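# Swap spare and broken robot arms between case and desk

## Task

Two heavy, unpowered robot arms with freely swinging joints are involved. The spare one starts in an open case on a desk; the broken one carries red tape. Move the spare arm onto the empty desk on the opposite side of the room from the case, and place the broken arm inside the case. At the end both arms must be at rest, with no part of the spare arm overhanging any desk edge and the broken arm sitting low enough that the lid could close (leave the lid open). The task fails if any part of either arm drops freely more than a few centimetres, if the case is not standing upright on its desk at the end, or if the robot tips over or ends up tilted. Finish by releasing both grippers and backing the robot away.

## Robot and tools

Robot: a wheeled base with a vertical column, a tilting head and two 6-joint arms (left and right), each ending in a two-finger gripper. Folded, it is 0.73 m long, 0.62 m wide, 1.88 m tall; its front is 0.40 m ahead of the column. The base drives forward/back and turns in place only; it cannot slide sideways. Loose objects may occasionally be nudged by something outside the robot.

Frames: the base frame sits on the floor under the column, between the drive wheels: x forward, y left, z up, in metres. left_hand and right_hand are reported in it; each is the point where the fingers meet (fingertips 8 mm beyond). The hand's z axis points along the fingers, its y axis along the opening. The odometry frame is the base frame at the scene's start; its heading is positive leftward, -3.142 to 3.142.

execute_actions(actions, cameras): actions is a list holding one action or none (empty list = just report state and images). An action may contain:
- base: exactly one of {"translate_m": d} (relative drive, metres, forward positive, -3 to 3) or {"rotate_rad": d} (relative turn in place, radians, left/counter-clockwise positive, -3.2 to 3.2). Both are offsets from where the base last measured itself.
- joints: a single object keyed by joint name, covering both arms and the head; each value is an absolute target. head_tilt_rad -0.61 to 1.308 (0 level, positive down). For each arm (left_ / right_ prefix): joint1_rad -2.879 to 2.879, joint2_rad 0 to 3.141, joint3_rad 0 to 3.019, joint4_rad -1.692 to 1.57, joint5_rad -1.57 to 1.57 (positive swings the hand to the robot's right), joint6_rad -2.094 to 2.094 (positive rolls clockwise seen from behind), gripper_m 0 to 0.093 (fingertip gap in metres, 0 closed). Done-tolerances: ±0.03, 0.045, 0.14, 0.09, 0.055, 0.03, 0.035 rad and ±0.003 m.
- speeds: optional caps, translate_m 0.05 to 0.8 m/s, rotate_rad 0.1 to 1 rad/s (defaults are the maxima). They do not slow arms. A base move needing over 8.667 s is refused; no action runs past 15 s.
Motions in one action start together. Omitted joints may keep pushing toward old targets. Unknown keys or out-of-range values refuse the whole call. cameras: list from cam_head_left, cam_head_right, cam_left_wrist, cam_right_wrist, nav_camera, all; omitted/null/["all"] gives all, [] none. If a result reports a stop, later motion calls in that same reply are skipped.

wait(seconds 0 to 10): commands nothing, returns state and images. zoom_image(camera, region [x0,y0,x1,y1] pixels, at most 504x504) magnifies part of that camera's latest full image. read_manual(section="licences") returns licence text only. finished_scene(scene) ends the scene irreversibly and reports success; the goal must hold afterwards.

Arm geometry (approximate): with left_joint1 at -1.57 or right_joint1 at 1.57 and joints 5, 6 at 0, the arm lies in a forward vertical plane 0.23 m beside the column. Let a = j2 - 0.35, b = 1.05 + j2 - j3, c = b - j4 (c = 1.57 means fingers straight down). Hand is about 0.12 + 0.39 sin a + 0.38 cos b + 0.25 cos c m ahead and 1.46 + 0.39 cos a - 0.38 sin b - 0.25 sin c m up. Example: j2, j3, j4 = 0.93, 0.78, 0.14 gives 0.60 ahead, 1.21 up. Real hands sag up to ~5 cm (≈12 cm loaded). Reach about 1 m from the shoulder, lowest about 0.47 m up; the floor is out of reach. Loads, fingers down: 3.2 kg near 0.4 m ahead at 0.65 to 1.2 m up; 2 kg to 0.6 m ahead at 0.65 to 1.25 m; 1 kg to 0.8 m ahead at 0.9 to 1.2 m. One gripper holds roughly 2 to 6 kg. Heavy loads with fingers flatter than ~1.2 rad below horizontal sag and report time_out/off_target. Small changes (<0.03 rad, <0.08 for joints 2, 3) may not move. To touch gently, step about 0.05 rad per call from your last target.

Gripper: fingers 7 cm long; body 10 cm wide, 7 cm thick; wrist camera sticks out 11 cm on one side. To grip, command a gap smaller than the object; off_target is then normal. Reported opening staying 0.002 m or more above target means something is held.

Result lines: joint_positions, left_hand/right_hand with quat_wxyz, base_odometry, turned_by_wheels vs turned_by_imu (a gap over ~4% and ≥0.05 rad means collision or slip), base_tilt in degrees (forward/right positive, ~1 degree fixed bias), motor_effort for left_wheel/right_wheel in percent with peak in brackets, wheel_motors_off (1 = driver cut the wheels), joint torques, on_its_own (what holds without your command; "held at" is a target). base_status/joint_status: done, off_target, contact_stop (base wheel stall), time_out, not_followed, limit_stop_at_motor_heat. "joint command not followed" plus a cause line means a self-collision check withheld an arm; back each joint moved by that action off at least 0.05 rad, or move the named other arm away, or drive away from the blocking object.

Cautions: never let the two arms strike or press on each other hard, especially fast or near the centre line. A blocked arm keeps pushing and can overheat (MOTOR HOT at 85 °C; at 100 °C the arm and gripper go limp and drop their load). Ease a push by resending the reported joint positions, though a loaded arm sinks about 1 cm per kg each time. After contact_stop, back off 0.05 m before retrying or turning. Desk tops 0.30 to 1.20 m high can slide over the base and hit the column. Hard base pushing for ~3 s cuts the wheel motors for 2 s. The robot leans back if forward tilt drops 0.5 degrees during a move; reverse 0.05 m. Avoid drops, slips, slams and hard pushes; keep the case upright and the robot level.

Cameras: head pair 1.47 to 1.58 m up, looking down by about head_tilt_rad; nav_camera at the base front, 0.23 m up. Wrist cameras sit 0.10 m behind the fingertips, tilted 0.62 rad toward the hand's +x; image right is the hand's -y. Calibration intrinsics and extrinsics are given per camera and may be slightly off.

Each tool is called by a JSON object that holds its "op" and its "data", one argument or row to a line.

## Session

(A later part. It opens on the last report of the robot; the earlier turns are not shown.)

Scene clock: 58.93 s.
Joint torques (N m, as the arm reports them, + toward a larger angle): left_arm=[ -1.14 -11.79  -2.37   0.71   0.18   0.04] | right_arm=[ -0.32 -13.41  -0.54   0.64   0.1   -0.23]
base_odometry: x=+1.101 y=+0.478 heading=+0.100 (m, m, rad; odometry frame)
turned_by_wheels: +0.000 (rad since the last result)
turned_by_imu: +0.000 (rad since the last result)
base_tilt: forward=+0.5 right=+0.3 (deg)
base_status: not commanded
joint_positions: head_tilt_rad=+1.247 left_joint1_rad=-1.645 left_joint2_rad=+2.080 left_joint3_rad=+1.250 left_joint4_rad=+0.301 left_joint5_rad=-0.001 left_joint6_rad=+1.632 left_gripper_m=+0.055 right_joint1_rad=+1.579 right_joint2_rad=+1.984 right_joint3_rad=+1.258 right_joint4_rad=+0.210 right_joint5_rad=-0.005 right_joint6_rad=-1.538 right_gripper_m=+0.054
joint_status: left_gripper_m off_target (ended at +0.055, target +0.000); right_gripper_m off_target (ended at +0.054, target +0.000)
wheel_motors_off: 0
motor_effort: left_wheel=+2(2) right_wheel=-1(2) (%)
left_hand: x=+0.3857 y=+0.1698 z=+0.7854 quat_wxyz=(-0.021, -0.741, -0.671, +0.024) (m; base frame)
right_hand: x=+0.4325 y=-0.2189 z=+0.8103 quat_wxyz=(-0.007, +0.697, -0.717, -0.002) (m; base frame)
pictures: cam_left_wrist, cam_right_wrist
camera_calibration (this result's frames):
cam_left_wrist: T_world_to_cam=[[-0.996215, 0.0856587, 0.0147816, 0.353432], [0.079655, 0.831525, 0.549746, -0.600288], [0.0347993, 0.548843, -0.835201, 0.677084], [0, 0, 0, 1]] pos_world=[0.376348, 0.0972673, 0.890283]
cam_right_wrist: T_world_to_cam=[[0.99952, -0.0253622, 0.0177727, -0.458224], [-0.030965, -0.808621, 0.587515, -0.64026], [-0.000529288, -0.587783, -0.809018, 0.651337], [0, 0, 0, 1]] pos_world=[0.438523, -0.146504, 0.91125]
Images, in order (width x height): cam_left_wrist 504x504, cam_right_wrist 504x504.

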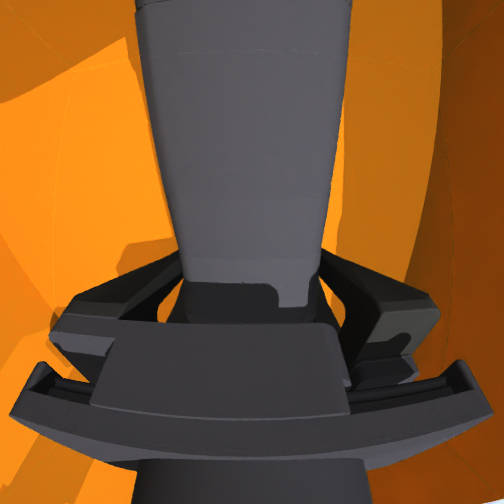

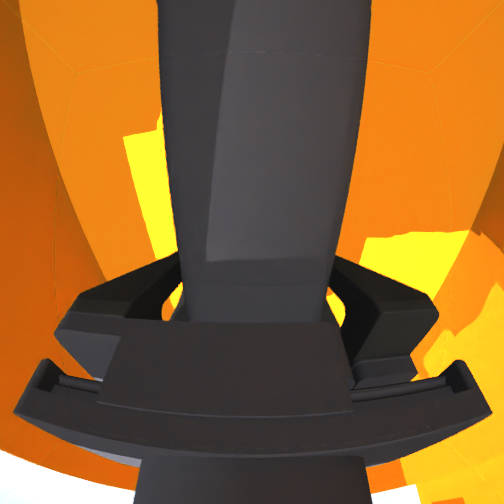

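{"op": "execute_actions", "data": {
  "actions": [
    {"joints":{"left_joint2_rad":1.95,"left_joint3_rad":1.15,"left_joint4_rad":0.32,"right_joint2_rad":1.87,"right_joint3_rad":1.19}}
  ],
  "cameras": ["cam_head_left"]
}}

{"op": "execute_actions", "data": {
  "actions": [
    {"joints":{"left_joint2_rad":1.83,"left_joint3_rad":1.04,"right_joint1_rad":1.59,"right_joint2_rad":1.75,"right_joint3_rad":1.09}}
  ],
  "cameras": []
}}

{"op": "execute_actions", "data": {
  "actions": [
    {"joints":{"left_joint2_rad":1.7,"left_joint3_rad":0.93,"left_joint4_rad":0.3,"right_joint1_rad":1.6,"right_joint2_rad":1.63,"right_joint3_rad":1.0,"right_joint4_rad":0.17}}
  ],
  "cameras": ["cam_head_left","cam_left_wrist","cam_right_wrist"]
}}

Scene clock: 69.80 s.
Joint torques (N m, as the arm reports them, + toward a larger angle): left_arm=[ -1.43 -20.54  -6.06   0.78   0.27   0.01] | right_arm=[ -0.24 -22.2   -6.33  -0.2    0.68  -0.19]
base_odometry: x=+1.101 y=+0.478 heading=+0.100 (m, m, rad; odometry frame)
turned_by_wheels: +0.000 (rad since the last result)
turned_by_imu: -0.001 (rad since the last result)
base_tilt: forward=+0.5 right=+0.3 (deg)
base_status: not commanded
joint_positions: head_tilt_rad=+1.247 left_joint1_rad=-1.643 left_joint2_rad=+2.051 left_joint3_rad=+1.203 left_joint4_rad=+0.303 left_joint5_rad=-0.003 left_joint6_rad=+1.637 left_gripper_m=+0.054 right_joint1_rad=+1.579 right_joint2_rad=+1.974 right_joint3_rad=+1.233 right_joint4_rad=+0.223 right_joint5_rad=-0.020 right_joint6_rad=-1.544 right_gripper_m=+0.054
joint_status: all done
wheel_motors_off: 0
motor_effort: left_wheel=+1(1) right_wheel=-2(0) (%)
left_hand: x=+0.3775 y=+0.1732 z=+0.7986 quat_wxyz=(-0.015, -0.742, -0.670, +0.028) (m; base frame)
right_hand: x=+0.4267 y=-0.2161 z=+0.8153 quat_wxyz=(-0.011, +0.699, -0.715, -0.008) (m; base frame)
pictures: cam_head_left
camera_calibration (this result's frames):
cam_head_left: T_world_to_cam=[[-0.000105938, -0.999966, -0.00830565, 0.0426958], [-0.976695, 0.00188613, -0.214625, 0.392461], [0.214633, 0.00808935, -0.976661, 1.41655], [0, 0, 0, 1]] pos_world=[0.0792798, 0.0304951, 1.46808]
Images, in order (width x height): cam_head_left 896x504.

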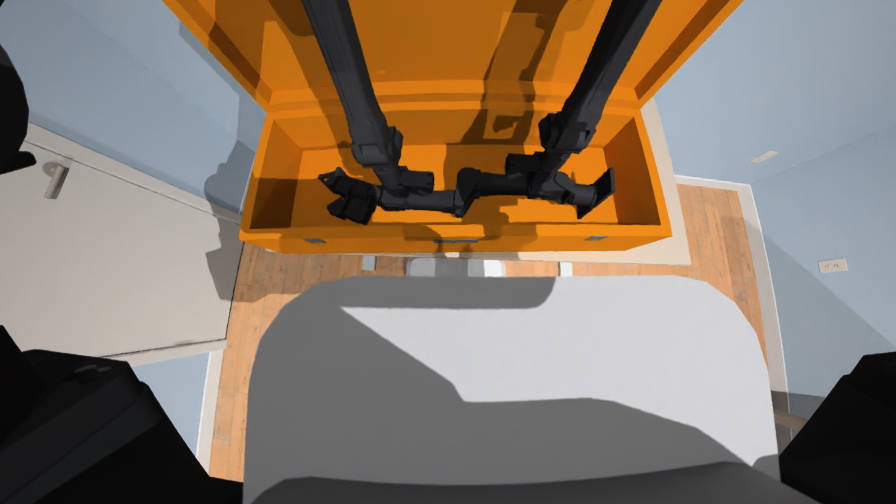

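Scene clock: 70.63 s.
Joint torques (N m, as the arm reports them, + toward a larger angle): left_arm=[ -1.71 -19.86  -5.23   0.48   0.15   0.09] | right_arm=[  0.57 -21.36  -4.74   0.22   0.24  -0.14]
base_odometry: x=+1.101 y=+0.478 heading=+0.100 (m, m, rad; odometry frame)
turned_by_wheels: +0.000 (rad since the last result)
turned_by_imu: +0.000 (rad since the last result)
base_tilt: forward=+0.5 right=+0.4 (deg)
base_status: not commanded
joint_positions: head_tilt_rad=+1.247 left_joint1_rad=-1.639 left_joint2_rad=+1.920 left_joint3_rad=+1.078 left_joint4_rad=+0.311 left_joint5_rad=+0.001 left_joint6_rad=+1.627 left_gripper_m=+0.054 right_joint1_rad=+1.590 right_joint2_rad=+1.838 right_joint3_rad=+1.121 right_joint4_rad=+0.217 right_joint5_rad=-0.010 right_joint6_rad=-1.552 right_gripper_m=+0.054
joint_status: all done
wheel_motors_off: 0
motor_effort: left_wheel=+0(3) right_wheel=-1(3) (%)
left_hand: x=+0.3860 y=+0.1780 z=+0.8478 quat_wxyz=(-0.019, -0.738, -0.674, +0.023) (m; base frame)
right_hand: x=+0.4395 y=-0.2103 z=+0.8659 quat_wxyz=(-0.018, +0.704, -0.710, -0.001) (m; base frame)
pictures: none
No camera images: the call's "cameras" was empty. Leave "cameras" out to get every camera's image.

Scene clock: 71.53 s.
Joint torques (N m, as the arm reports them, + toward a larger angle): left_arm=[ -1.47 -20.55  -4.94   0.31   0.19   0.16] | right_arm=[  1.6  -20.92  -4.33  -0.23   0.17  -0.09]
base_odometry: x=+1.101 y=+0.478 heading=+0.100 (m, m, rad; odometry frame)
turned_by_wheels: +0.000 (rad since the last result)
turned_by_imu: +0.000 (rad since the last result)
base_tilt: forward=+0.5 right=+0.4 (deg)
base_status: not commanded
joint_positions: head_tilt_rad=+1.247 left_joint1_rad=-1.639 left_joint2_rad=+1.801 left_joint3_rad=+0.966 left_joint4_rad=+0.298 left_joint5_rad=-0.001 left_joint6_rad=+1.620 left_gripper_m=+0.054 right_joint1_rad=+1.597 right_joint2_rad=+1.720 right_joint3_rad=+1.028 right_joint4_rad=+0.185 right_joint5_rad=-0.008 right_joint6_rad=-1.555 right_gripper_m=+0.054
joint_status: all done
wheel_motors_off: 0
motor_effort: left_wheel=+0(1) right_wheel=-1(3) (%)
left_hand: x=+0.3851 y=+0.1809 z=+0.8925 quat_wxyz=(-0.016, -0.736, -0.677, +0.025) (m; base frame)
right_hand: x=+0.4409 y=-0.2070 z=+0.9094 quat_wxyz=(-0.016, +0.706, -0.708, -0.005) (m; base frame)
pictures: cam_head_left, cam_left_wrist, cam_right_wrist
camera_calibration (this result's frames):
cam_head_left: T_world_to_cam=[[-0.000105938, -0.999966, -0.00830565, 0.0426958], [-0.976695, 0.00188613, -0.214625, 0.392461], [0.214633, 0.00808935, -0.976661, 1.41655], [0, 0, 0, 1]] pos_world=[0.0792798, 0.0304951, 1.46808]
cam_left_wrist: T_world_to_cam=[[-0.997213, 0.0706591, 0.0239542, 0.345156], [0.0720734, 0.82933, 0.554091, -0.668927], [0.0192856, 0.554273, -0.832111, 0.762662], [0, 0, 0, 1]] pos_world=[0.377698, 0.10765, 0.996998]
cam_right_wrist: T_world_to_cam=[[0.999635, 0.000426757, 0.0270295, -0.471273], [-0.0151162, -0.82012, 0.571993, -0.683902], [0.0224115, -0.572192, -0.819813, 0.741465], [0, 0, 0, 1]] pos_world=[0.444145, -0.13642, 1.01179]
Images, in order (width x height): cam_head_left 896x504, cam_left_wrist 504x504, cam_right_wrist 504x504.

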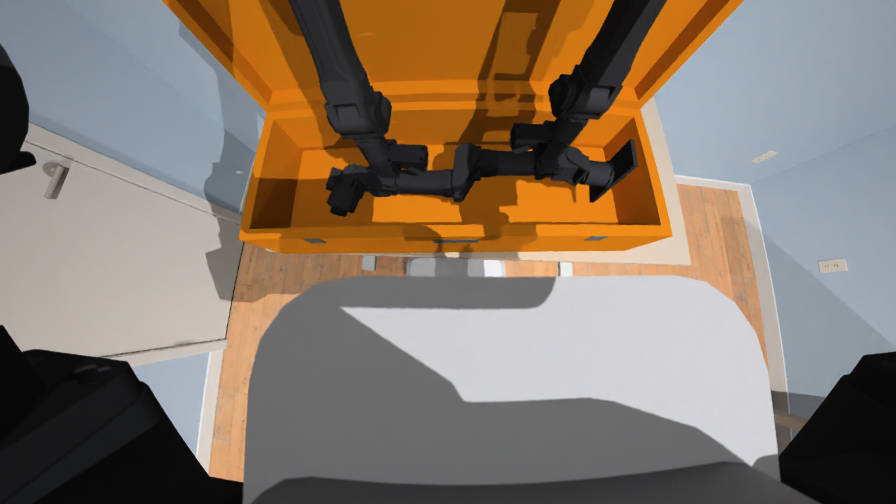

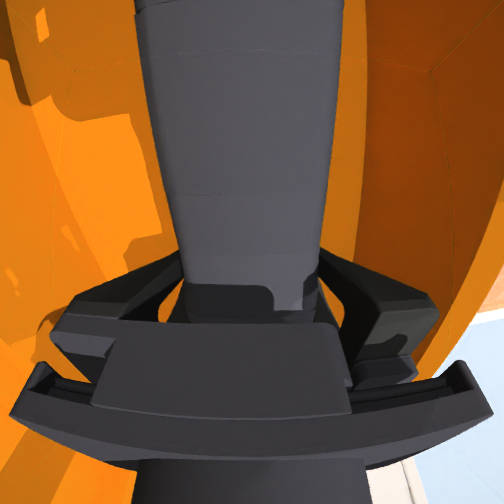

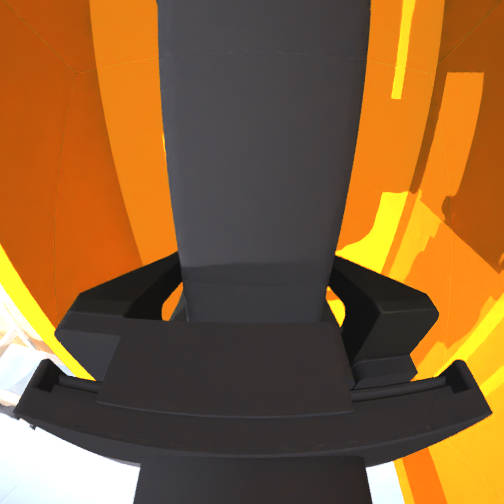

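{"op": "execute_actions", "data": {
  "actions": [
    {"joints":{"left_joint2_rad":1.54,"left_joint3_rad":0.82,"left_joint4_rad":0.26,"right_joint1_rad":1.61,"right_joint2_rad":1.47,"right_joint3_rad":0.89,"right_joint4_rad":0.11}}
  ],
  "cameras": []
}}

{"op": "execute_actions", "data": {
  "actions": [
    {"joints":{"left_joint2_rad":1.33,"left_joint3_rad":0.69,"left_joint4_rad":0.18,"right_joint1_rad":1.62,"right_joint2_rad":1.26,"right_joint3_rad":0.78,"right_joint4_rad":0.02}}
  ],
  "cameras": []
}}

{"op": "execute_actions", "data": {
  "actions": [
    {"joints":{"left_joint2_rad":1.09,"left_joint3_rad":0.6,"left_joint4_rad":0.04,"right_joint1_rad":1.635,"right_joint2_rad":1.04,"right_joint3_rad":0.71,"right_joint4_rad":-0.12}}
  ],
  "cameras": []
}}

{"op": "execute_actions", "data": {
  "actions": [
    {"joints":{"left_joint2_rad":0.83,"left_joint3_rad":0.555,"left_joint4_rad":-0.17,"right_joint1_rad":1.655,"right_joint2_rad":0.82,"right_joint3_rad":0.68,"right_joint4_rad":-0.3,"head_tilt_rad":0.9}}
  ],
  "cameras": ["cam_head_left","cam_left_wrist","cam_right_wrist"]
}}

Scene clock: 78.20 s.
Joint torques (N m, as the arm reports them, + toward a larger angle): left_arm=[ -0.84 -21.08  -4.47   0.35  -0.12   0.18] | right_arm=[  2.07 -20.69  -3.55  -0.33  -0.38  -0.1 ]
base_odometry: x=+1.101 y=+0.478 heading=+0.100 (m, m, rad; odometry frame)
turned_by_wheels: +0.000 (rad since the last result)
turned_by_imu: -0.001 (rad since the last result)
base_tilt: forward=+0.5 right=+0.3 (deg)
base_status: not commanded
joint_positions: head_tilt_rad=+1.247 left_joint1_rad=-1.642 left_joint2_rad=+1.648 left_joint3_rad=+0.854 left_joint4_rad=+0.255 left_joint5_rad=+0.006 left_joint6_rad=+1.619 left_gripper_m=+0.054 right_joint1_rad=+1.604 right_joint2_rad=+1.554 right_joint3_rad=+0.915 right_joint4_rad=+0.124 right_joint5_rad=+0.005 right_joint6_rad=-1.549 right_gripper_m=+0.054
joint_status: all done
wheel_motors_off: 0
motor_effort: left_wheel=+0(2) right_wheel=-2(2) (%)
left_hand: x=+0.3878 y=+0.1810 z=+0.9459 quat_wxyz=(-0.019, -0.736, -0.676, +0.029) (m; base frame)
right_hand: x=+0.4413 y=-0.2062 z=+0.9679 quat_wxyz=(-0.011, +0.705, -0.709, -0.006) (m; base frame)
pictures: none
No camera images: the call's "cameras" was empty. Leave "cameras" out to get every camera's image.

Scene clock: 79.43 s.
Joint torques (N m, as the arm reports them, + toward a larger angle): left_arm=[ -0.75 -19.03  -3.43   0.37   0.14   0.18] | right_arm=[  0.92 -20.11  -2.1    0.03  -0.33  -0.18]
base_odometry: x=+1.101 y=+0.478 heading=+0.100 (m, m, rad; odometry frame)
turned_by_wheels: +0.000 (rad since the last result)
turned_by_imu: +0.000 (rad since the last result)
base_tilt: forward=+0.5 right=+0.4 (deg)
base_status: not commanded
joint_positions: head_tilt_rad=+1.247 left_joint1_rad=-1.644 left_joint2_rad=+1.426 left_joint3_rad=+0.717 left_joint4_rad=+0.172 left_joint5_rad=+0.001 left_joint6_rad=+1.618 left_gripper_m=+0.054 right_joint1_rad=+1.616 right_joint2_rad=+1.347 right_joint3_rad=+0.799 right_joint4_rad=+0.035 right_joint5_rad=+0.005 right_joint6_rad=-1.544 right_gripper_m=+0.054
joint_status: all done
wheel_motors_off: 0
motor_effort: left_wheel=+1(2) right_wheel=+0(2) (%)
left_hand: x=+0.3889 y=+0.1853 z=+1.0175 quat_wxyz=(-0.019, -0.736, -0.676, +0.027) (m; base frame)
right_hand: x=+0.4406 y=-0.2016 z=+1.0364 quat_wxyz=(-0.016, +0.706, -0.708, -0.009) (m; base frame)
pictures: none
No camera images: the call's "cameras" was empty. Leave "cameras" out to get every camera's image.

Scene clock: 80.80 s.
Joint torques (N m, as the arm reports them, + toward a larger angle): left_arm=[ -0.38 -18.15  -0.93   0.43   0.21   0.21] | right_arm=[  0.97 -19.94   1.01  -0.35  -0.46  -0.21]
base_odometry: x=+1.101 y=+0.478 heading=+0.100 (m, m, rad; odometry frame)
turned_by_wheels: +0.000 (rad since the last result)
turned_by_imu: +0.000 (rad since the last result)
base_tilt: forward=+0.5 right=+0.3 (deg)
base_status: not commanded
joint_positions: head_tilt_rad=+1.247 left_joint1_rad=-1.647 left_joint2_rad=+1.185 left_joint3_rad=+0.606 left_joint4_rad=+0.033 left_joint5_rad=-0.001 left_joint6_rad=+1.614 left_gripper_m=+0.054 right_joint1_rad=+1.630 right_joint2_rad=+1.130 right_joint3_rad=+0.710 right_joint4_rad=-0.103 right_joint5_rad=+0.008 right_joint6_rad=-1.541 right_gripper_m=+0.054
joint_status: all done
wheel_motors_off: 0
motor_effort: left_wheel=+0(4) right_wheel=-2(2) (%)
left_hand: x=+0.3826 y=+0.1887 z=+1.0875 quat_wxyz=(-0.016, -0.735, -0.677, +0.030) (m; base frame)
right_hand: x=+0.4347 y=-0.1981 z=+1.1035 quat_wxyz=(-0.015, +0.707, -0.707, -0.015) (m; base frame)
pictures: none
No camera images: the call's "cameras" was empty. Leave "cameras" out to get every camera's image.

Scene clock: 82.00 s.
Joint torques (N m, as the arm reports them, + toward a larger angle): left_arm=[  0.19 -15.67   1.98   0.22   0.15   0.21] | right_arm=[  1.79 -17.87   4.62  -0.22  -0.57  -0.33]
base_odometry: x=+1.101 y=+0.478 heading=+0.100 (m, m, rad; odometry frame)
turned_by_wheels: +0.000 (rad since the last result)
turned_by_imu: +0.000 (rad since the last result)
base_tilt: forward=+0.5 right=+0.4 (deg)
base_status: not commanded
joint_positions: head_tilt_rad=+0.915 left_joint1_rad=-1.650 left_joint2_rad=+0.914 left_joint3_rad=+0.539 left_joint4_rad=-0.171 left_joint5_rad=+0.000 left_joint6_rad=+1.612 left_gripper_m=+0.054 right_joint1_rad=+1.649 right_joint2_rad=+0.904 right_joint3_rad=+0.661 right_joint4_rad=-0.282 right_joint5_rad=+0.011 right_joint6_rad=-1.533 right_gripper_m=+0.054
joint_status: all done
wheel_motors_off: 0
motor_effort: left_wheel=-1(2) right_wheel=-2(4) (%)
left_hand: x=+0.3811 y=+0.1922 z=+1.1581 quat_wxyz=(-0.017, -0.735, -0.677, +0.032) (m; base frame)
right_hand: x=+0.4328 y=-0.1941 z=+1.1708 quat_wxyz=(-0.020, +0.707, -0.706, -0.021) (m; base frame)
pictures: cam_head_left, cam_left_wrist, cam_right_wrist
camera_calibration (this result's frames):
cam_head_left: T_world_to_cam=[[0.00261382, -0.999966, -0.00788435, 0.041911], [-0.852951, 0.00188613, -0.521987, 0.859611], [0.521984, 0.00808935, -0.852917, 1.21062], [0, 0, 0, 1]] pos_world=[0.101173, 0.0304951, 1.48159]
cam_left_wrist: T_world_to_cam=[[-0.997069, 0.0688821, 0.0332916, 0.323548], [0.0758812, 0.834918, 0.545118, -0.817256], [0.00975318, 0.546047, -0.837698, 0.98916], [0, 0, 0, 1]] pos_world=[0.374967, 0.119928, 1.26335]
cam_right_wrist: T_world_to_cam=[[0.999945, 0.00380898, 0.00979797, -0.449487], [-0.00221253, -0.834913, 0.550377, -0.806008], [0.0102768, -0.550368, -0.834859, 0.990423], [0, 0, 0, 1]] pos_world=[0.437501, -0.126137, 1.27488]
Images, in order (width x height): cam_head_left 896x504, cam_left_wrist 504x504, cam_right_wrist 504x504.

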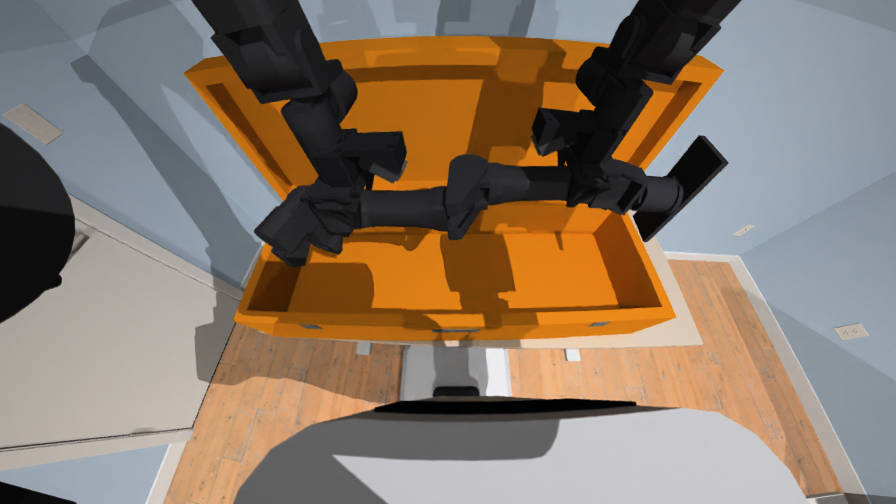

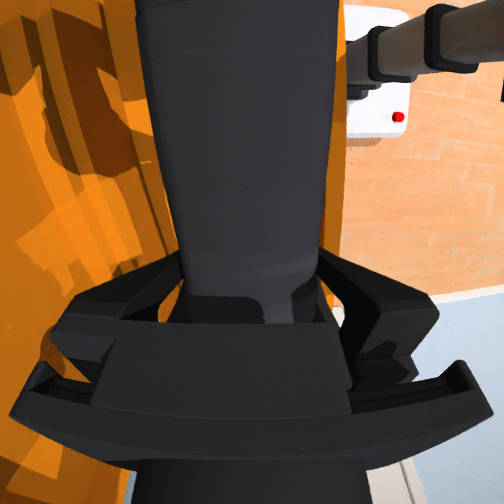

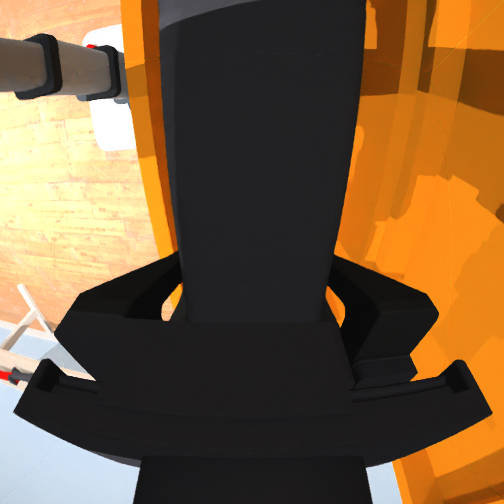

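{"op": "execute_actions", "data": {
  "actions": [
    {"base":{"translate_m":-1.0},"speeds":{"translate_m":0.25}}
  ],
  "cameras": ["cam_head_left"]
}}

{"op": "execute_actions", "data": {
  "actions": [
    {"base":{"rotate_rad":-3.0},"speeds":{"rotate_rad":0.45}}
  ],
  "cameras": ["cam_head_left","nav_camera"]
}}

Scene clock: 90.60 s.
Joint torques (N m, as the arm reports them, + toward a larger angle): left_arm=[  0.23 -16.09   2.6    0.2    0.02   0.26] | right_arm=[  1.56 -17.46   5.46  -0.25  -0.56  -0.29]
base_odometry: x=+0.106 y=+0.378 heading=+0.102 (m, m, rad; odometry frame)
turned_by_wheels: +0.002 (rad since the last result)
turned_by_imu: +0.003 (rad since the last result)
base_tilt: forward=+0.5 right=+0.4 (deg)
base_status: done
joint_positions: head_tilt_rad=+0.914 left_joint1_rad=-1.650 left_joint2_rad=+0.916 left_joint3_rad=+0.527 left_joint4_rad=-0.171 left_joint5_rad=+0.003 left_joint6_rad=+1.609 left_gripper_m=+0.054 right_joint1_rad=+1.649 right_joint2_rad=+0.905 right_joint3_rad=+0.652 right_joint4_rad=-0.287 right_joint5_rad=+0.011 right_joint6_rad=-1.532 right_gripper_m=+0.054
joint_status: not commanded
wheel_motors_off: 0
motor_effort: left_wheel=+0(48) right_wheel=-2(38) (%)
left_hand: x=+0.3732 y=+0.1918 z=+1.1572 quat_wxyz=(-0.013, -0.734, -0.678, +0.038) (m; base frame)
right_hand: x=+0.4254 y=-0.1943 z=+1.1696 quat_wxyz=(-0.014, +0.707, -0.707, -0.026) (m; base frame)
pictures: cam_head_left
camera_calibration (this result's frames):
cam_head_left: T_world_to_cam=[[0.00262022, -0.999966, -0.00788223, 0.0419074], [-0.852527, 0.00188613, -0.522679, 0.860656], [0.522676, 0.00808935, -0.852493, 1.20993], [0, 0, 0, 1]] pos_world=[0.101221, 0.0304951, 1.48164]
Images, in order (width x height): cam_head_left 896x504.

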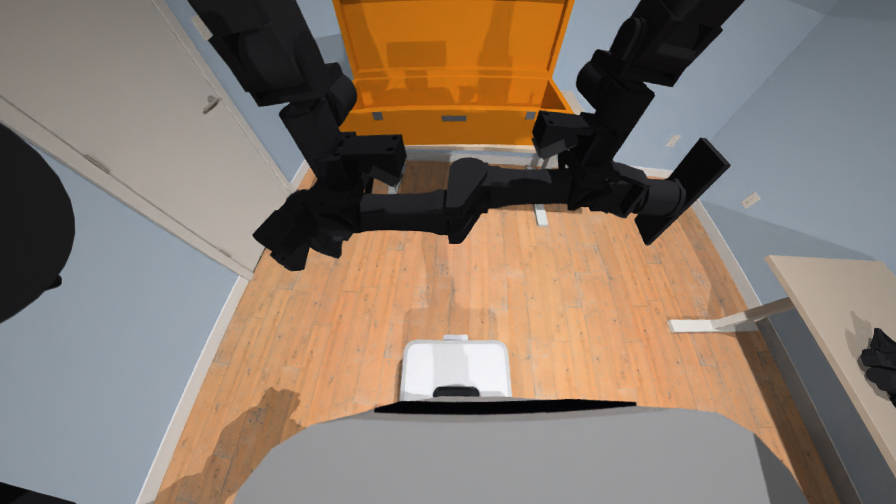

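Scene clock: 98.63 s.
Joint torques (N m, as the arm reports them, + toward a larger angle): left_arm=[  0.27 -16.37   2.64   0.2    0.06   0.24] | right_arm=[  1.96 -17.2    5.39  -0.06  -0.64  -0.3 ]
base_odometry: x=+0.106 y=+0.378 heading=-2.895 (m, m, rad; odometry frame)
turned_by_wheels: -2.997 (rad since the last result)
turned_by_imu: -3.008 (rad since the last result)
base_tilt: forward=+0.5 right=+0.4 (deg)
base_status: done
joint_positions: head_tilt_rad=+0.914 left_joint1_rad=-1.650 left_joint2_rad=+0.916 left_joint3_rad=+0.527 left_joint4_rad=-0.171 left_joint5_rad=+0.002 left_joint6_rad=+1.610 left_gripper_m=+0.054 right_joint1_rad=+1.651 right_joint2_rad=+0.905 right_joint3_rad=+0.652 right_joint4_rad=-0.287 right_joint5_rad=+0.013 right_joint6_rad=-1.531 right_gripper_m=+0.053
joint_status: not commanded
wheel_motors_off: 0
motor_effort: left_wheel=+8(53) right_wheel=-9(51) (%)
left_hand: x=+0.3734 y=+0.1921 z=+1.1572 quat_wxyz=(-0.013, -0.734, -0.678, +0.037) (m; base frame)
right_hand: x=+0.4256 y=-0.1939 z=+1.1696 quat_wxyz=(-0.014, +0.707, -0.706, -0.026) (m; base frame)
pictures: cam_head_left, nav_camera
camera_calibration (this result's frames):
cam_head_left: T_world_to_cam=[[0.00262022, -0.999966, -0.00788223, 0.0419074], [-0.852527, 0.00188613, -0.522679, 0.860656], [0.522676, 0.00808935, -0.852493, 1.20993], [0, 0, 0, 1]] pos_world=[0.101221, 0.0304951, 1.48164]
Images, in order (width x height): cam_head_left 896x504, nav_camera 896x504.

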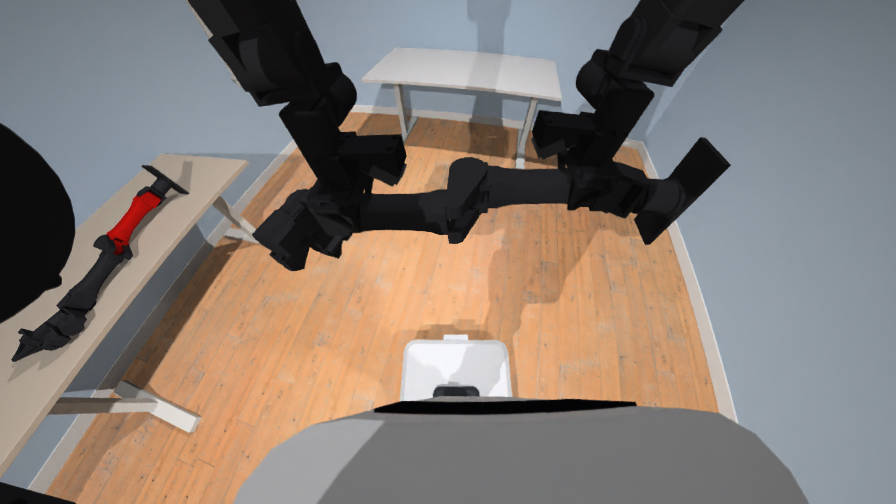

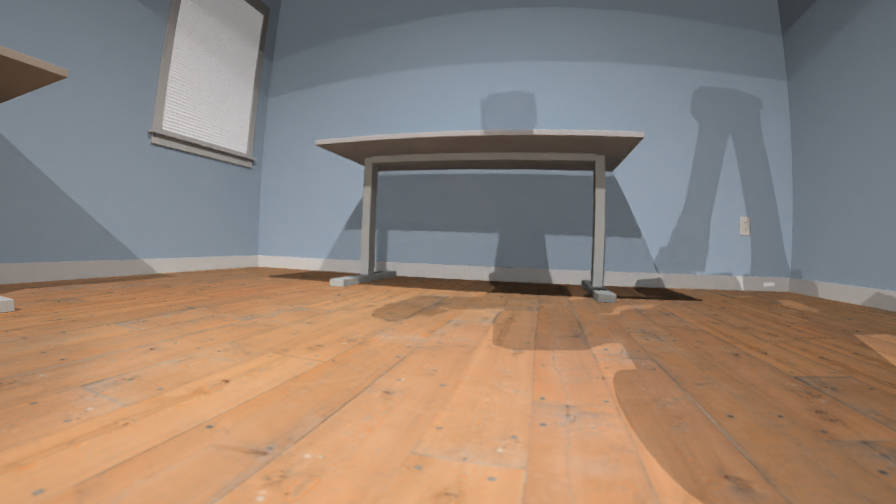

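{"op": "execute_actions", "data": {
  "actions": [
    {"base":{"translate_m":1.35},"speeds":{"translate_m":0.35}}
  ],
  "cameras": []
}}

{"op": "execute_actions", "data": {
  "actions": [
    {"base":{"rotate_rad":-0.19},"speeds":{"rotate_rad":0.3},"joints":{"head_tilt_rad":1.1}}
  ],
  "cameras": ["cam_head_left"]
}}

Scene clock: 106.10 s.
Joint torques (N m, as the arm reports them, + toward a larger angle): left_arm=[  0.04 -16.24   2.04   0.13   0.14   0.22] | right_arm=[  1.31 -18.64   4.52  -0.14  -0.62  -0.29]
base_odometry: x=-1.203 y=+0.049 heading=-2.895 (m, m, rad; odometry frame)
turned_by_wheels: +0.000 (rad since the last result)
turned_by_imu: -0.004 (rad since the last result)
base_tilt: forward=+0.5 right=+0.4 (deg)
base_status: done
joint_positions: head_tilt_rad=+0.914 left_joint1_rad=-1.649 left_joint2_rad=+0.916 left_joint3_rad=+0.539 left_joint4_rad=-0.171 left_joint5_rad=+0.001 left_joint6_rad=+1.612 left_gripper_m=+0.054 right_joint1_rad=+1.651 right_joint2_rad=+0.905 right_joint3_rad=+0.661 right_joint4_rad=-0.282 right_joint5_rad=+0.013 right_joint6_rad=-1.531 right_gripper_m=+0.053
joint_status: not commanded
wheel_motors_off: 0
motor_effort: left_wheel=+0(58) right_wheel=-1(45) (%)
left_hand: x=+0.3807 y=+0.1924 z=+1.1576 quat_wxyz=(-0.016, -0.735, -0.677, +0.032) (m; base frame)
right_hand: x=+0.4322 y=-0.1936 z=+1.1705 quat_wxyz=(-0.019, +0.707, -0.707, -0.021) (m; base frame)
pictures: none
No camera images: the call's "cameras" was empty. Leave "cameras" out to get every camera's image.

Scene clock: 107.73 s.
Joint torques (N m, as the arm reports them, + toward a larger angle): left_arm=[  0.37 -16.39   1.94   0.22   0.11   0.21] | right_arm=[  1.62 -18.01   4.65  -0.35  -0.65  -0.3 ]
base_odometry: x=-1.203 y=+0.049 heading=-3.083 (m, m, rad; odometry frame)
turned_by_wheels: -0.188 (rad since the last result)
turned_by_imu: -0.187 (rad since the last result)
base_tilt: forward=+0.5 right=+0.4 (deg)
base_status: done
joint_positions: head_tilt_rad=+1.099 left_joint1_rad=-1.649 left_joint2_rad=+0.916 left_joint3_rad=+0.539 left_joint4_rad=-0.171 left_joint5_rad=+0.001 left_joint6_rad=+1.613 left_gripper_m=+0.054 right_joint1_rad=+1.651 right_joint2_rad=+0.905 right_joint3_rad=+0.661 right_joint4_rad=-0.282 right_joint5_rad=+0.013 right_joint6_rad=-1.530 right_gripper_m=+0.053
joint_status: all done
wheel_motors_off: 0
motor_effort: left_wheel=+5(48) right_wheel=-3(49) (%)
left_hand: x=+0.3807 y=+0.1925 z=+1.1576 quat_wxyz=(-0.016, -0.735, -0.677, +0.032) (m; base frame)
right_hand: x=+0.4322 y=-0.1935 z=+1.1705 quat_wxyz=(-0.019, +0.707, -0.707, -0.021) (m; base frame)
pictures: cam_head_left
camera_calibration (this result's frames):
cam_head_left: T_world_to_cam=[[0.00112813, -0.999966, -0.00822936, 0.0425166], [-0.934015, 0.00188613, -0.357228, 0.609936], [0.357231, 0.00808935, -0.933981, 1.3437], [0, 0, 0, 1]] pos_world=[0.0896313, 0.0304951, 1.47322]
Images, in order (width x height): cam_head_left 896x504.

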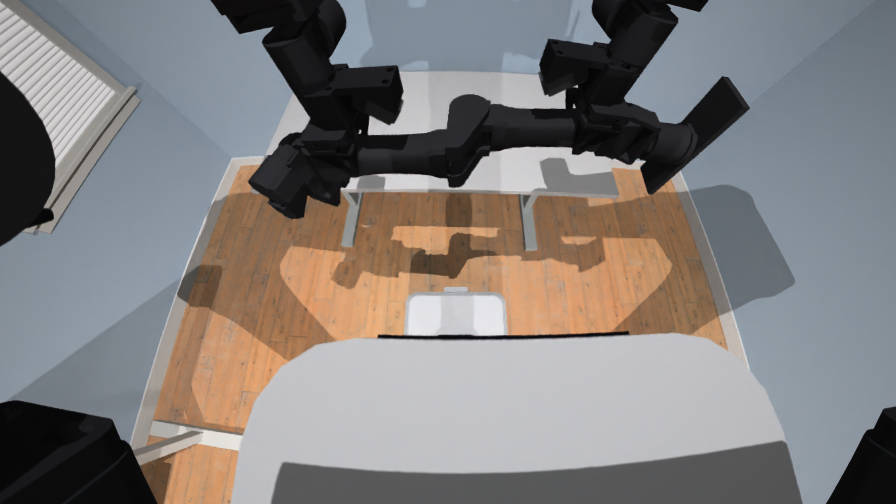

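{"op": "execute_actions", "data": {
  "actions": [
    {"base":{"translate_m":0.47},"speeds":{"translate_m":0.25},"joints":{"left_joint2_rad":0.96,"left_joint3_rad":0.58,"left_joint4_rad":-0.06,"right_joint1_rad":1.645,"right_joint2_rad":0.93,"right_joint3_rad":0.69,"right_joint4_rad":-0.21,"head_tilt_rad":1.25}}
  ],
  "cameras": []
}}

{"op": "execute_actions", "data": {
  "actions": [
    {"joints":{"left_joint2_rad":1.09,"left_joint3_rad":0.6,"left_joint4_rad":0.04,"right_joint1_rad":1.635,"right_joint2_rad":1.04,"right_joint3_rad":0.71,"right_joint4_rad":-0.12}}
  ],
  "cameras": []
}}

{"op": "execute_actions", "data": {
  "actions": [
    {"joints":{"left_joint2_rad":1.22,"left_joint3_rad":0.64,"left_joint4_rad":0.11,"right_joint1_rad":1.625,"right_joint2_rad":1.16,"right_joint3_rad":0.74,"right_joint4_rad":-0.05}}
  ],
  "cameras": []
}}

{"op": "execute_actions", "data": {
  "actions": [
    {"joints":{"left_joint2_rad":1.35,"left_joint3_rad":0.69,"left_joint4_rad":0.18,"right_joint1_rad":1.62,"right_joint2_rad":1.28,"right_joint3_rad":0.78,"right_joint4_rad":0.02}}
  ],
  "cameras": []
}}

{"op": "execute_actions", "data": {
  "actions": [
    {"joints":{"left_joint2_rad":1.46,"left_joint3_rad":0.755,"left_joint4_rad":0.22,"right_joint1_rad":1.61,"right_joint2_rad":1.39,"right_joint3_rad":0.835,"right_joint4_rad":0.07}}
  ],
  "cameras": []
}}

{"op": "execute_actions", "data": {
  "actions": [
    {"joints":{"left_joint2_rad":1.56,"left_joint3_rad":0.82,"left_joint4_rad":0.26,"right_joint1_rad":1.605,"right_joint2_rad":1.49,"right_joint3_rad":0.89,"right_joint4_rad":0.11}}
  ],
  "cameras": []
}}

{"op": "execute_actions", "data": {
  "actions": [
    {"joints":{"left_joint2_rad":1.65,"left_joint3_rad":0.88,"left_joint4_rad":0.28,"right_joint1_rad":1.6,"right_joint2_rad":1.58,"right_joint3_rad":0.95,"right_joint4_rad":0.14}}
  ],
  "cameras": ["cam_head_left"]
}}

{"op": "zoom_image", "data": {
  "camera": "cam_head_left",
  "region": [220,80,700,300]
}}

Scene clock: 122.97 s.
Joint torques (N m, as the arm reports them, + toward a larger angle): left_arm=[ -0.54 -18.49   0.61   0.34   0.     0.13] | right_arm=[  0.59 -19.17   2.46  -0.57  -0.53  -0.32]
base_odometry: x=-1.673 y=+0.022 heading=-3.083 (m, m, rad; odometry frame)
turned_by_wheels: +0.000 (rad since the last result)
turned_by_imu: -0.002 (rad since the last result)
base_tilt: forward=+0.5 right=+0.3 (deg)
base_status: done
joint_positions: head_tilt_rad=+1.247 left_joint1_rad=-1.642 left_joint2_rad=+1.062 left_joint3_rad=+0.572 left_joint4_rad=-0.067 left_joint5_rad=+0.003 left_joint6_rad=+1.620 left_gripper_m=+0.054 right_joint1_rad=+1.645 right_joint2_rad=+1.030 right_joint3_rad=+0.682 right_joint4_rad=-0.189 right_joint5_rad=+0.012 right_joint6_rad=-1.528 right_gripper_m=+0.053
joint_status: all done
wheel_motors_off: 0
motor_effort: left_wheel=+0(46) right_wheel=+1(46) (%)
left_hand: x=+0.3801 y=+0.1925 z=+1.1200 quat_wxyz=(-0.012, -0.736, -0.676, +0.035) (m; base frame)
right_hand: x=+0.4300 y=-0.1940 z=+1.1335 quat_wxyz=(-0.013, +0.705, -0.709, -0.023) (m; base frame)
pictures: none
No camera images: the call's "cameras" was empty. Leave "cameras" out to get every camera's image.

Scene clock: 123.83 s.
Joint torques (N m, as the arm reports them, + toward a larger angle): left_arm=[ -0.71 -18.28  -0.89   0.44  -0.12   0.14] | right_arm=[  1.37 -19.86   1.26  -0.24  -0.51  -0.28]
base_odometry: x=-1.673 y=+0.022 heading=-3.083 (m, m, rad; odometry frame)
turned_by_wheels: +0.000 (rad since the last result)
turned_by_imu: +0.000 (rad since the last result)
base_tilt: forward=+0.5 right=+0.4 (deg)
base_status: not commanded
joint_positions: head_tilt_rad=+1.247 left_joint1_rad=-1.641 left_joint2_rad=+1.184 left_joint3_rad=+0.603 left_joint4_rad=+0.029 left_joint5_rad=+0.006 left_joint6_rad=+1.620 left_gripper_m=+0.054 right_joint1_rad=+1.635 right_joint2_rad=+1.130 right_joint3_rad=+0.706 right_joint4_rad=-0.107 right_joint5_rad=+0.010 right_joint6_rad=-1.532 right_gripper_m=+0.053
joint_status: all done
wheel_motors_off: 0
motor_effort: left_wheel=-1(0) right_wheel=+2(1) (%)
left_hand: x=+0.3799 y=+0.1904 z=+1.0876 quat_wxyz=(-0.014, -0.736, -0.676, +0.034) (m; base frame)
right_hand: x=+0.4312 y=-0.1961 z=+1.1035 quat_wxyz=(-0.013, +0.705, -0.709, -0.019) (m; base frame)
pictures: none
No camera images: the call's "cameras" was empty. Leave "cameras" out to get every camera's image.

Scene clock: 124.90 s.
Joint torques (N m, as the arm reports them, + toward a larger angle): left_arm=[ -0.82 -18.25  -2.03   0.46  -0.19   0.14] | right_arm=[  0.7  -19.45  -0.44  -0.18  -0.31  -0.26]
base_odometry: x=-1.673 y=+0.022 heading=-3.084 (m, m, rad; odometry frame)
turned_by_wheels: +0.000 (rad since the last result)
turned_by_imu: +0.000 (rad since the last result)
base_tilt: forward=+0.5 right=+0.4 (deg)
base_status: not commanded
joint_positions: head_tilt_rad=+1.247 left_joint1_rad=-1.640 left_joint2_rad=+1.313 left_joint3_rad=+0.652 left_joint4_rad=+0.103 left_joint5_rad=+0.007 left_joint6_rad=+1.622 left_gripper_m=+0.054 right_joint1_rad=+1.626 right_joint2_rad=+1.247 right_joint3_rad=+0.746 right_joint4_rad=-0.034 right_joint5_rad=+0.006 right_joint6_rad=-1.535 right_gripper_m=+0.053
joint_status: all done
wheel_motors_off: 0
motor_effort: left_wheel=-3(5) right_wheel=+2(3) (%)
left_hand: x=+0.3794 y=+0.1885 z=+1.0518 quat_wxyz=(-0.013, -0.737, -0.675, +0.035) (m; base frame)
right_hand: x=+0.4308 y=-0.1981 z=+1.0681 quat_wxyz=(-0.010, +0.704, -0.710, -0.019) (m; base frame)
pictures: none
No camera images: the call's "cameras" was empty. Leave "cameras" out to get every camera's image.

Scene clock: 125.97 s.
Joint torques (N m, as the arm reports them, + toward a larger angle): left_arm=[ -0.84 -18.94  -3.17   0.32  -0.24   0.12] | right_arm=[  0.8  -19.36  -1.95  -0.25  -0.29  -0.26]
base_odometry: x=-1.673 y=+0.022 heading=-3.084 (m, m, rad; odometry frame)
turned_by_wheels: +0.000 (rad since the last result)
turned_by_imu: +0.000 (rad since the last result)
base_tilt: forward=+0.5 right=+0.4 (deg)
base_status: not commanded
joint_positions: head_tilt_rad=+1.247 left_joint1_rad=-1.638 left_joint2_rad=+1.442 left_joint3_rad=+0.712 left_joint4_rad=+0.174 left_joint5_rad=+0.008 left_joint6_rad=+1.624 left_gripper_m=+0.054 right_joint1_rad=+1.620 right_joint2_rad=+1.364 right_joint3_rad=+0.795 right_joint4_rad=+0.036 right_joint5_rad=+0.004 right_joint6_rad=-1.537 right_gripper_m=+0.053
joint_status: all done
wheel_motors_off: 0
motor_effort: left_wheel=-1(2) right_wheel=+2(3) (%)
left_hand: x=+0.3790 y=+0.1873 z=+1.0136 quat_wxyz=(-0.013, -0.737, -0.675, +0.034) (m; base frame)
right_hand: x=+0.4313 y=-0.1996 z=+1.0313 quat_wxyz=(-0.010, +0.704, -0.710, -0.017) (m; base frame)
pictures: none
No camera images: the call's "cameras" was empty. Leave "cameras" out to get every camera's image.

Scene clock: 126.83 s.
Joint torques (N m, as the arm reports them, + toward a larger angle): left_arm=[ -1.17 -19.44  -4.21   0.39  -0.21   0.08] | right_arm=[  1.13 -20.24  -3.    -0.13  -0.13  -0.22]
base_odometry: x=-1.673 y=+0.022 heading=-3.084 (m, m, rad; odometry frame)
turned_by_wheels: +0.000 (rad since the last result)
turned_by_imu: +0.000 (rad since the last result)
base_tilt: forward=+0.5 right=+0.4 (deg)
base_status: not commanded
joint_positions: head_tilt_rad=+1.247 left_joint1_rad=-1.637 left_joint2_rad=+1.552 left_joint3_rad=+0.788 left_joint4_rad=+0.214 left_joint5_rad=+0.008 left_joint6_rad=+1.627 left_gripper_m=+0.054 right_joint1_rad=+1.612 right_joint2_rad=+1.472 right_joint3_rad=+0.858 right_joint4_rad=+0.085 right_joint5_rad=+0.000 right_joint6_rad=-1.539 right_gripper_m=+0.053
joint_status: all done
wheel_motors_off: 0
motor_effort: left_wheel=-3(3) right_wheel=+1(3) (%)
left_hand: x=+0.3847 y=+0.1857 z=+0.9779 quat_wxyz=(-0.014, -0.738, -0.674, +0.032) (m; base frame)
right_hand: x=+0.4352 y=-0.2015 z=+0.9960 quat_wxyz=(-0.011, +0.703, -0.711, -0.015) (m; base frame)
pictures: none
No camera images: the call's "cameras" was empty. Leave "cameras" out to get every camera's image.

Scene clock: 127.80 s.
Joint torques (N m, as the arm reports them, + toward a larger angle): left_arm=[ -1.33 -20.06  -4.73   0.46  -0.25   0.09] | right_arm=[  0.09 -20.28  -4.11  -0.18  -0.11  -0.21]
base_odometry: x=-1.673 y=+0.022 heading=-3.084 (m, m, rad; odometry frame)
turned_by_wheels: +0.000 (rad since the last result)
turned_by_imu: +0.000 (rad since the last result)
base_tilt: forward=+0.5 right=+0.4 (deg)
base_status: not commanded
joint_positions: head_tilt_rad=+1.247 left_joint1_rad=-1.635 left_joint2_rad=+1.655 left_joint3_rad=+0.855 left_joint4_rad=+0.251 left_joint5_rad=+0.009 left_joint6_rad=+1.628 left_gripper_m=+0.054 right_joint1_rad=+1.608 right_joint2_rad=+1.569 right_joint3_rad=+0.917 right_joint4_rad=+0.125 right_joint5_rad=-0.001 right_joint6_rad=-1.541 right_gripper_m=+0.053
joint_status: all done
wheel_motors_off: 0
motor_effort: left_wheel=+0(4) right_wheel=+3(3) (%)
left_hand: x=+0.3846 y=+0.1846 z=+0.9437 quat_wxyz=(-0.015, -0.738, -0.674, +0.031) (m; base frame)
right_hand: x=+0.4357 y=-0.2028 z=+0.9629 quat_wxyz=(-0.011, +0.703, -0.711, -0.013) (m; base frame)
pictures: none
No camera images: the call's "cameras" was empty. Leave "cameras" out to get every camera's image.

Scene clock: 128.70 s.
Joint torques (N m, as the arm reports them, + toward a larger angle): left_arm=[ -1.49 -19.97  -5.2    0.6   -0.22   0.1 ] | right_arm=[  0.13 -20.45  -4.41  -0.33   0.04  -0.19]
base_odometry: x=-1.673 y=+0.022 heading=-3.084 (m, m, rad; odometry frame)
turned_by_wheels: +0.000 (rad since the last result)
turned_by_imu: +0.000 (rad since the last result)
base_tilt: forward=+0.5 right=+0.4 (deg)
base_status: not commanded
joint_positions: head_tilt_rad=+1.247 left_joint1_rad=-1.634 left_joint2_rad=+1.744 left_joint3_rad=+0.922 left_joint4_rad=+0.270 left_joint5_rad=+0.008 left_joint6_rad=+1.628 left_gripper_m=+0.054 right_joint1_rad=+1.604 right_joint2_rad=+1.660 right_joint3_rad=+0.979 right_joint4_rad=+0.152 right_joint5_rad=-0.004 right_joint6_rad=-1.542 right_gripper_m=+0.053
joint_status: all done
wheel_motors_off: 0
motor_effort: left_wheel=-1(1) right_wheel=+2(3) (%)
left_hand: x=+0.3830 y=+0.1840 z=+0.9128 quat_wxyz=(-0.013, -0.738, -0.674, +0.032) (m; base frame)
right_hand: x=+0.4348 y=-0.2034 z=+0.9312 quat_wxyz=(-0.010, +0.703, -0.711, -0.014) (m; base frame)
pictures: cam_head_left
camera_calibration (this result's frames):
cam_head_left: T_world_to_cam=[[-0.000105071, -0.999966, -0.00830566, 0.0426957], [-0.976672, 0.00188613, -0.214727, 0.392617], [0.214735, 0.00808935, -0.976639, 1.41651], [0, 0, 0, 1]] pos_world=[0.0792873, 0.0304951, 1.46808]
Images, in order (width x height): cam_head_left 896x504.

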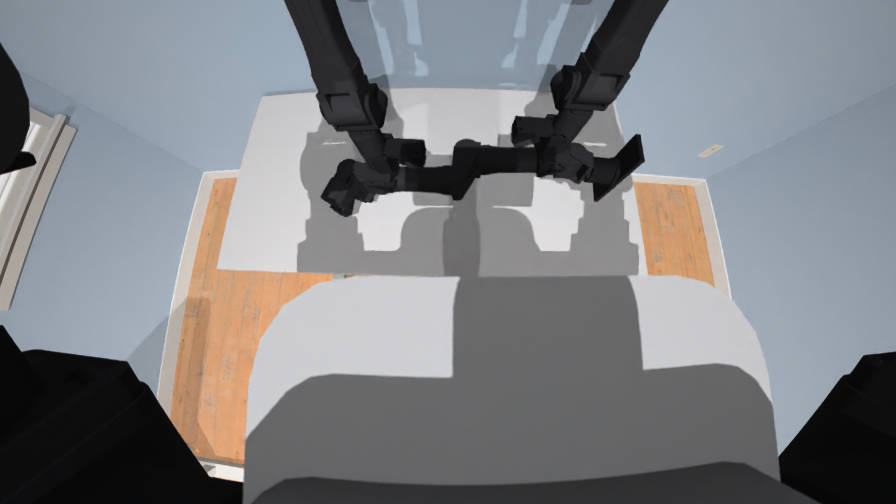

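Region (220, 80, 700, 300) of cam_head_left's 896x504 image, scaled by 1.050, with more detail than that image has; it fills the top 231 rows of this view, and the rest is white.

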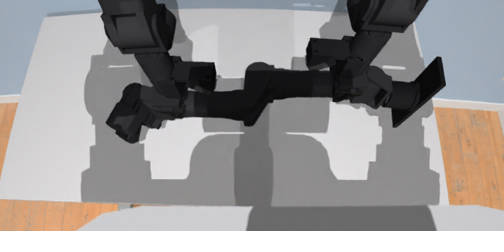

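{"op": "execute_actions", "data": {
  "actions": [
    {"base":{"rotate_rad":0.2},"speeds":{"rotate_rad":0.2}}
  ],
  "cameras": []
}}

{"op": "execute_actions", "data": {
  "actions": [
    {"joints":{"left_joint2_rad":1.71,"left_joint3_rad":0.93,"left_joint4_rad":0.3,"right_joint2_rad":1.65,"right_joint3_rad":1.0,"right_joint4_rad":0.17}}
  ],
  "cameras": []
}}

{"op": "execute_actions", "data": {
  "actions": [
    {"base":{"rotate_rad":-0.06},"speeds":{"rotate_rad":0.1},"joints":{"left_joint2_rad":1.77,"left_joint3_rad":0.98,"left_joint4_rad":0.31,"right_joint1_rad":1.595,"right_joint2_rad":1.71,"right_joint3_rad":1.05,"right_joint4_rad":0.19}}
  ],
  "cameras": ["cam_head_left"]
}}

{"op": "zoom_image", "data": {
  "camera": "cam_head_left",
  "region": [280,120,480,270]
}}

Scene clock: 135.23 s.
Joint torques (N m, as the arm reports them, + toward a larger angle): left_arm=[ -1.27 -20.01  -5.23   0.49  -0.2    0.08] | right_arm=[  0.84 -20.67  -4.51  -0.07   0.04  -0.17]
base_odometry: x=-1.673 y=+0.021 heading=-2.886 (m, m, rad; odometry frame)
turned_by_wheels: +0.198 (rad since the last result)
turned_by_imu: +0.197 (rad since the last result)
base_tilt: forward=+0.5 right=+0.3 (deg)
base_status: done
joint_positions: head_tilt_rad=+1.247 left_joint1_rad=-1.636 left_joint2_rad=+1.744 left_joint3_rad=+0.922 left_joint4_rad=+0.270 left_joint5_rad=+0.007 left_joint6_rad=+1.627 left_gripper_m=+0.054 right_joint1_rad=+1.602 right_joint2_rad=+1.660 right_joint3_rad=+0.979 right_joint4_rad=+0.152 right_joint5_rad=-0.005 right_joint6_rad=-1.544 right_gripper_m=+0.053
joint_status: not commanded
wheel_motors_off: 0
motor_effort: left_wheel=-3(45) right_wheel=+7(29) (%)
left_hand: x=+0.3830 y=+0.1827 z=+0.9128 quat_wxyz=(-0.013, -0.738, -0.674, +0.032) (m; base frame)
right_hand: x=+0.4348 y=-0.2049 z=+0.9312 quat_wxyz=(-0.009, +0.703, -0.711, -0.013) (m; base frame)
pictures: none
No camera images: the call's "cameras" was empty. Leave "cameras" out to get every camera's image.

Scene clock: 135.93 s.
Joint torques (N m, as the arm reports them, + toward a larger angle): left_arm=[ -1.75 -17.18  -3.79   0.86   0.69   0.03] | right_arm=[  0.52 -20.65  -4.67   0.09   0.64  -0.19]
base_odometry: x=-1.673 y=+0.021 heading=-2.886 (m, m, rad; odometry frame)
turned_by_wheels: +0.000 (rad since the last result)
turned_by_imu: +0.000 (rad since the last result)
base_tilt: forward=+0.5 right=+0.4 (deg)
base_status: not commanded
joint_positions: head_tilt_rad=+1.247 left_joint1_rad=-1.634 left_joint2_rad=+1.772 left_joint3_rad=+0.951 left_joint4_rad=+0.281 left_joint5_rad=-0.012 left_joint6_rad=+1.628 left_gripper_m=+0.054 right_joint1_rad=+1.602 right_joint2_rad=+1.723 right_joint3_rad=+1.032 right_joint4_rad=+0.181 right_joint5_rad=-0.021 right_joint6_rad=-1.544 right_gripper_m=+0.053
joint_status: all done
wheel_motors_off: 0
motor_effort: left_wheel=-7(4) right_wheel=+8(8) (%)
left_hand: x=+0.3879 y=+0.1864 z=+0.9016 quat_wxyz=(-0.010, -0.738, -0.674, +0.020) (m; base frame)
right_hand: x=+0.4410 y=-0.2015 z=+0.9082 quat_wxyz=(-0.022, +0.703, -0.711, -0.013) (m; base frame)
pictures: none
No camera images: the call's "cameras" was empty. Leave "cameras" out to get every camera's image.

Scene clock: 137.07 s.
Joint torques (N m, as the arm reports them, + toward a larger angle): left_arm=[ -1.14 -14.05  -1.44   1.19   0.96   0.18] | right_arm=[  0.47 -21.42  -5.73  -0.27   0.24  -0.18]
base_odometry: x=-1.673 y=+0.022 heading=-2.944 (m, m, rad; odometry frame)
turned_by_wheels: -0.058 (rad since the last result)
turned_by_imu: -0.059 (rad since the last result)
base_tilt: forward=+0.5 right=+0.4 (deg)
base_status: done
joint_positions: head_tilt_rad=+1.247 left_joint1_rad=-1.640 left_joint2_rad=+1.796 left_joint3_rad=+0.967 left_joint4_rad=+0.283 left_joint5_rad=-0.018 left_joint6_rad=+1.618 left_gripper_m=+0.054 right_joint1_rad=+1.601 right_joint2_rad=+1.797 right_joint3_rad=+1.091 right_joint4_rad=+0.207 right_joint5_rad=-0.009 right_joint6_rad=-1.544 right_gripper_m=+0.053
joint_status: all done
wheel_motors_off: 0
motor_effort: left_wheel=+0(39) right_wheel=-1(11) (%)
left_hand: x=+0.3850 y=+0.1835 z=+0.8936 quat_wxyz=(-0.007, -0.736, -0.677, +0.022) (m; base frame)
right_hand: x=+0.4421 y=-0.2034 z=+0.8811 quat_wxyz=(-0.021, +0.703, -0.711, -0.004) (m; base frame)
pictures: cam_head_left
camera_calibration (this result's frames):
cam_head_left: T_world_to_cam=[[-0.000105072, -0.999966, -0.00830566, 0.0426957], [-0.976672, 0.00188613, -0.214727, 0.392617], [0.214735, 0.00808935, -0.976639, 1.41651], [0, 0, 0, 1]] pos_world=[0.0792873, 0.0304951, 1.46808]
Images, in order (width x height): cam_head_left 896x504.

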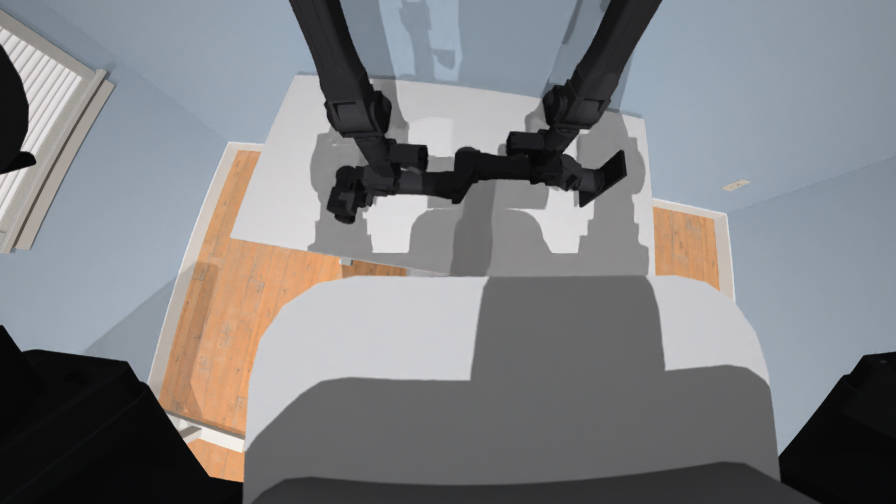

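Region (280, 120, 480, 270) of cam_head_left's 896x504 image, scaled by 2.520, with more detail than that image has; it fills the top 378 rows of this view, and the rest is white.

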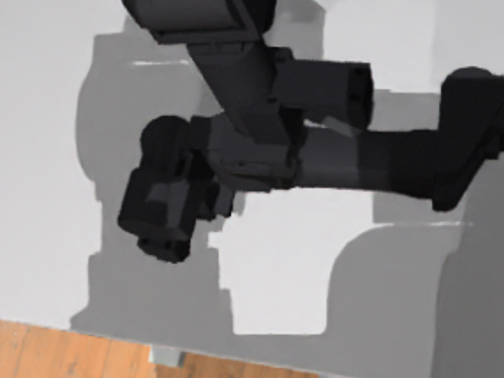

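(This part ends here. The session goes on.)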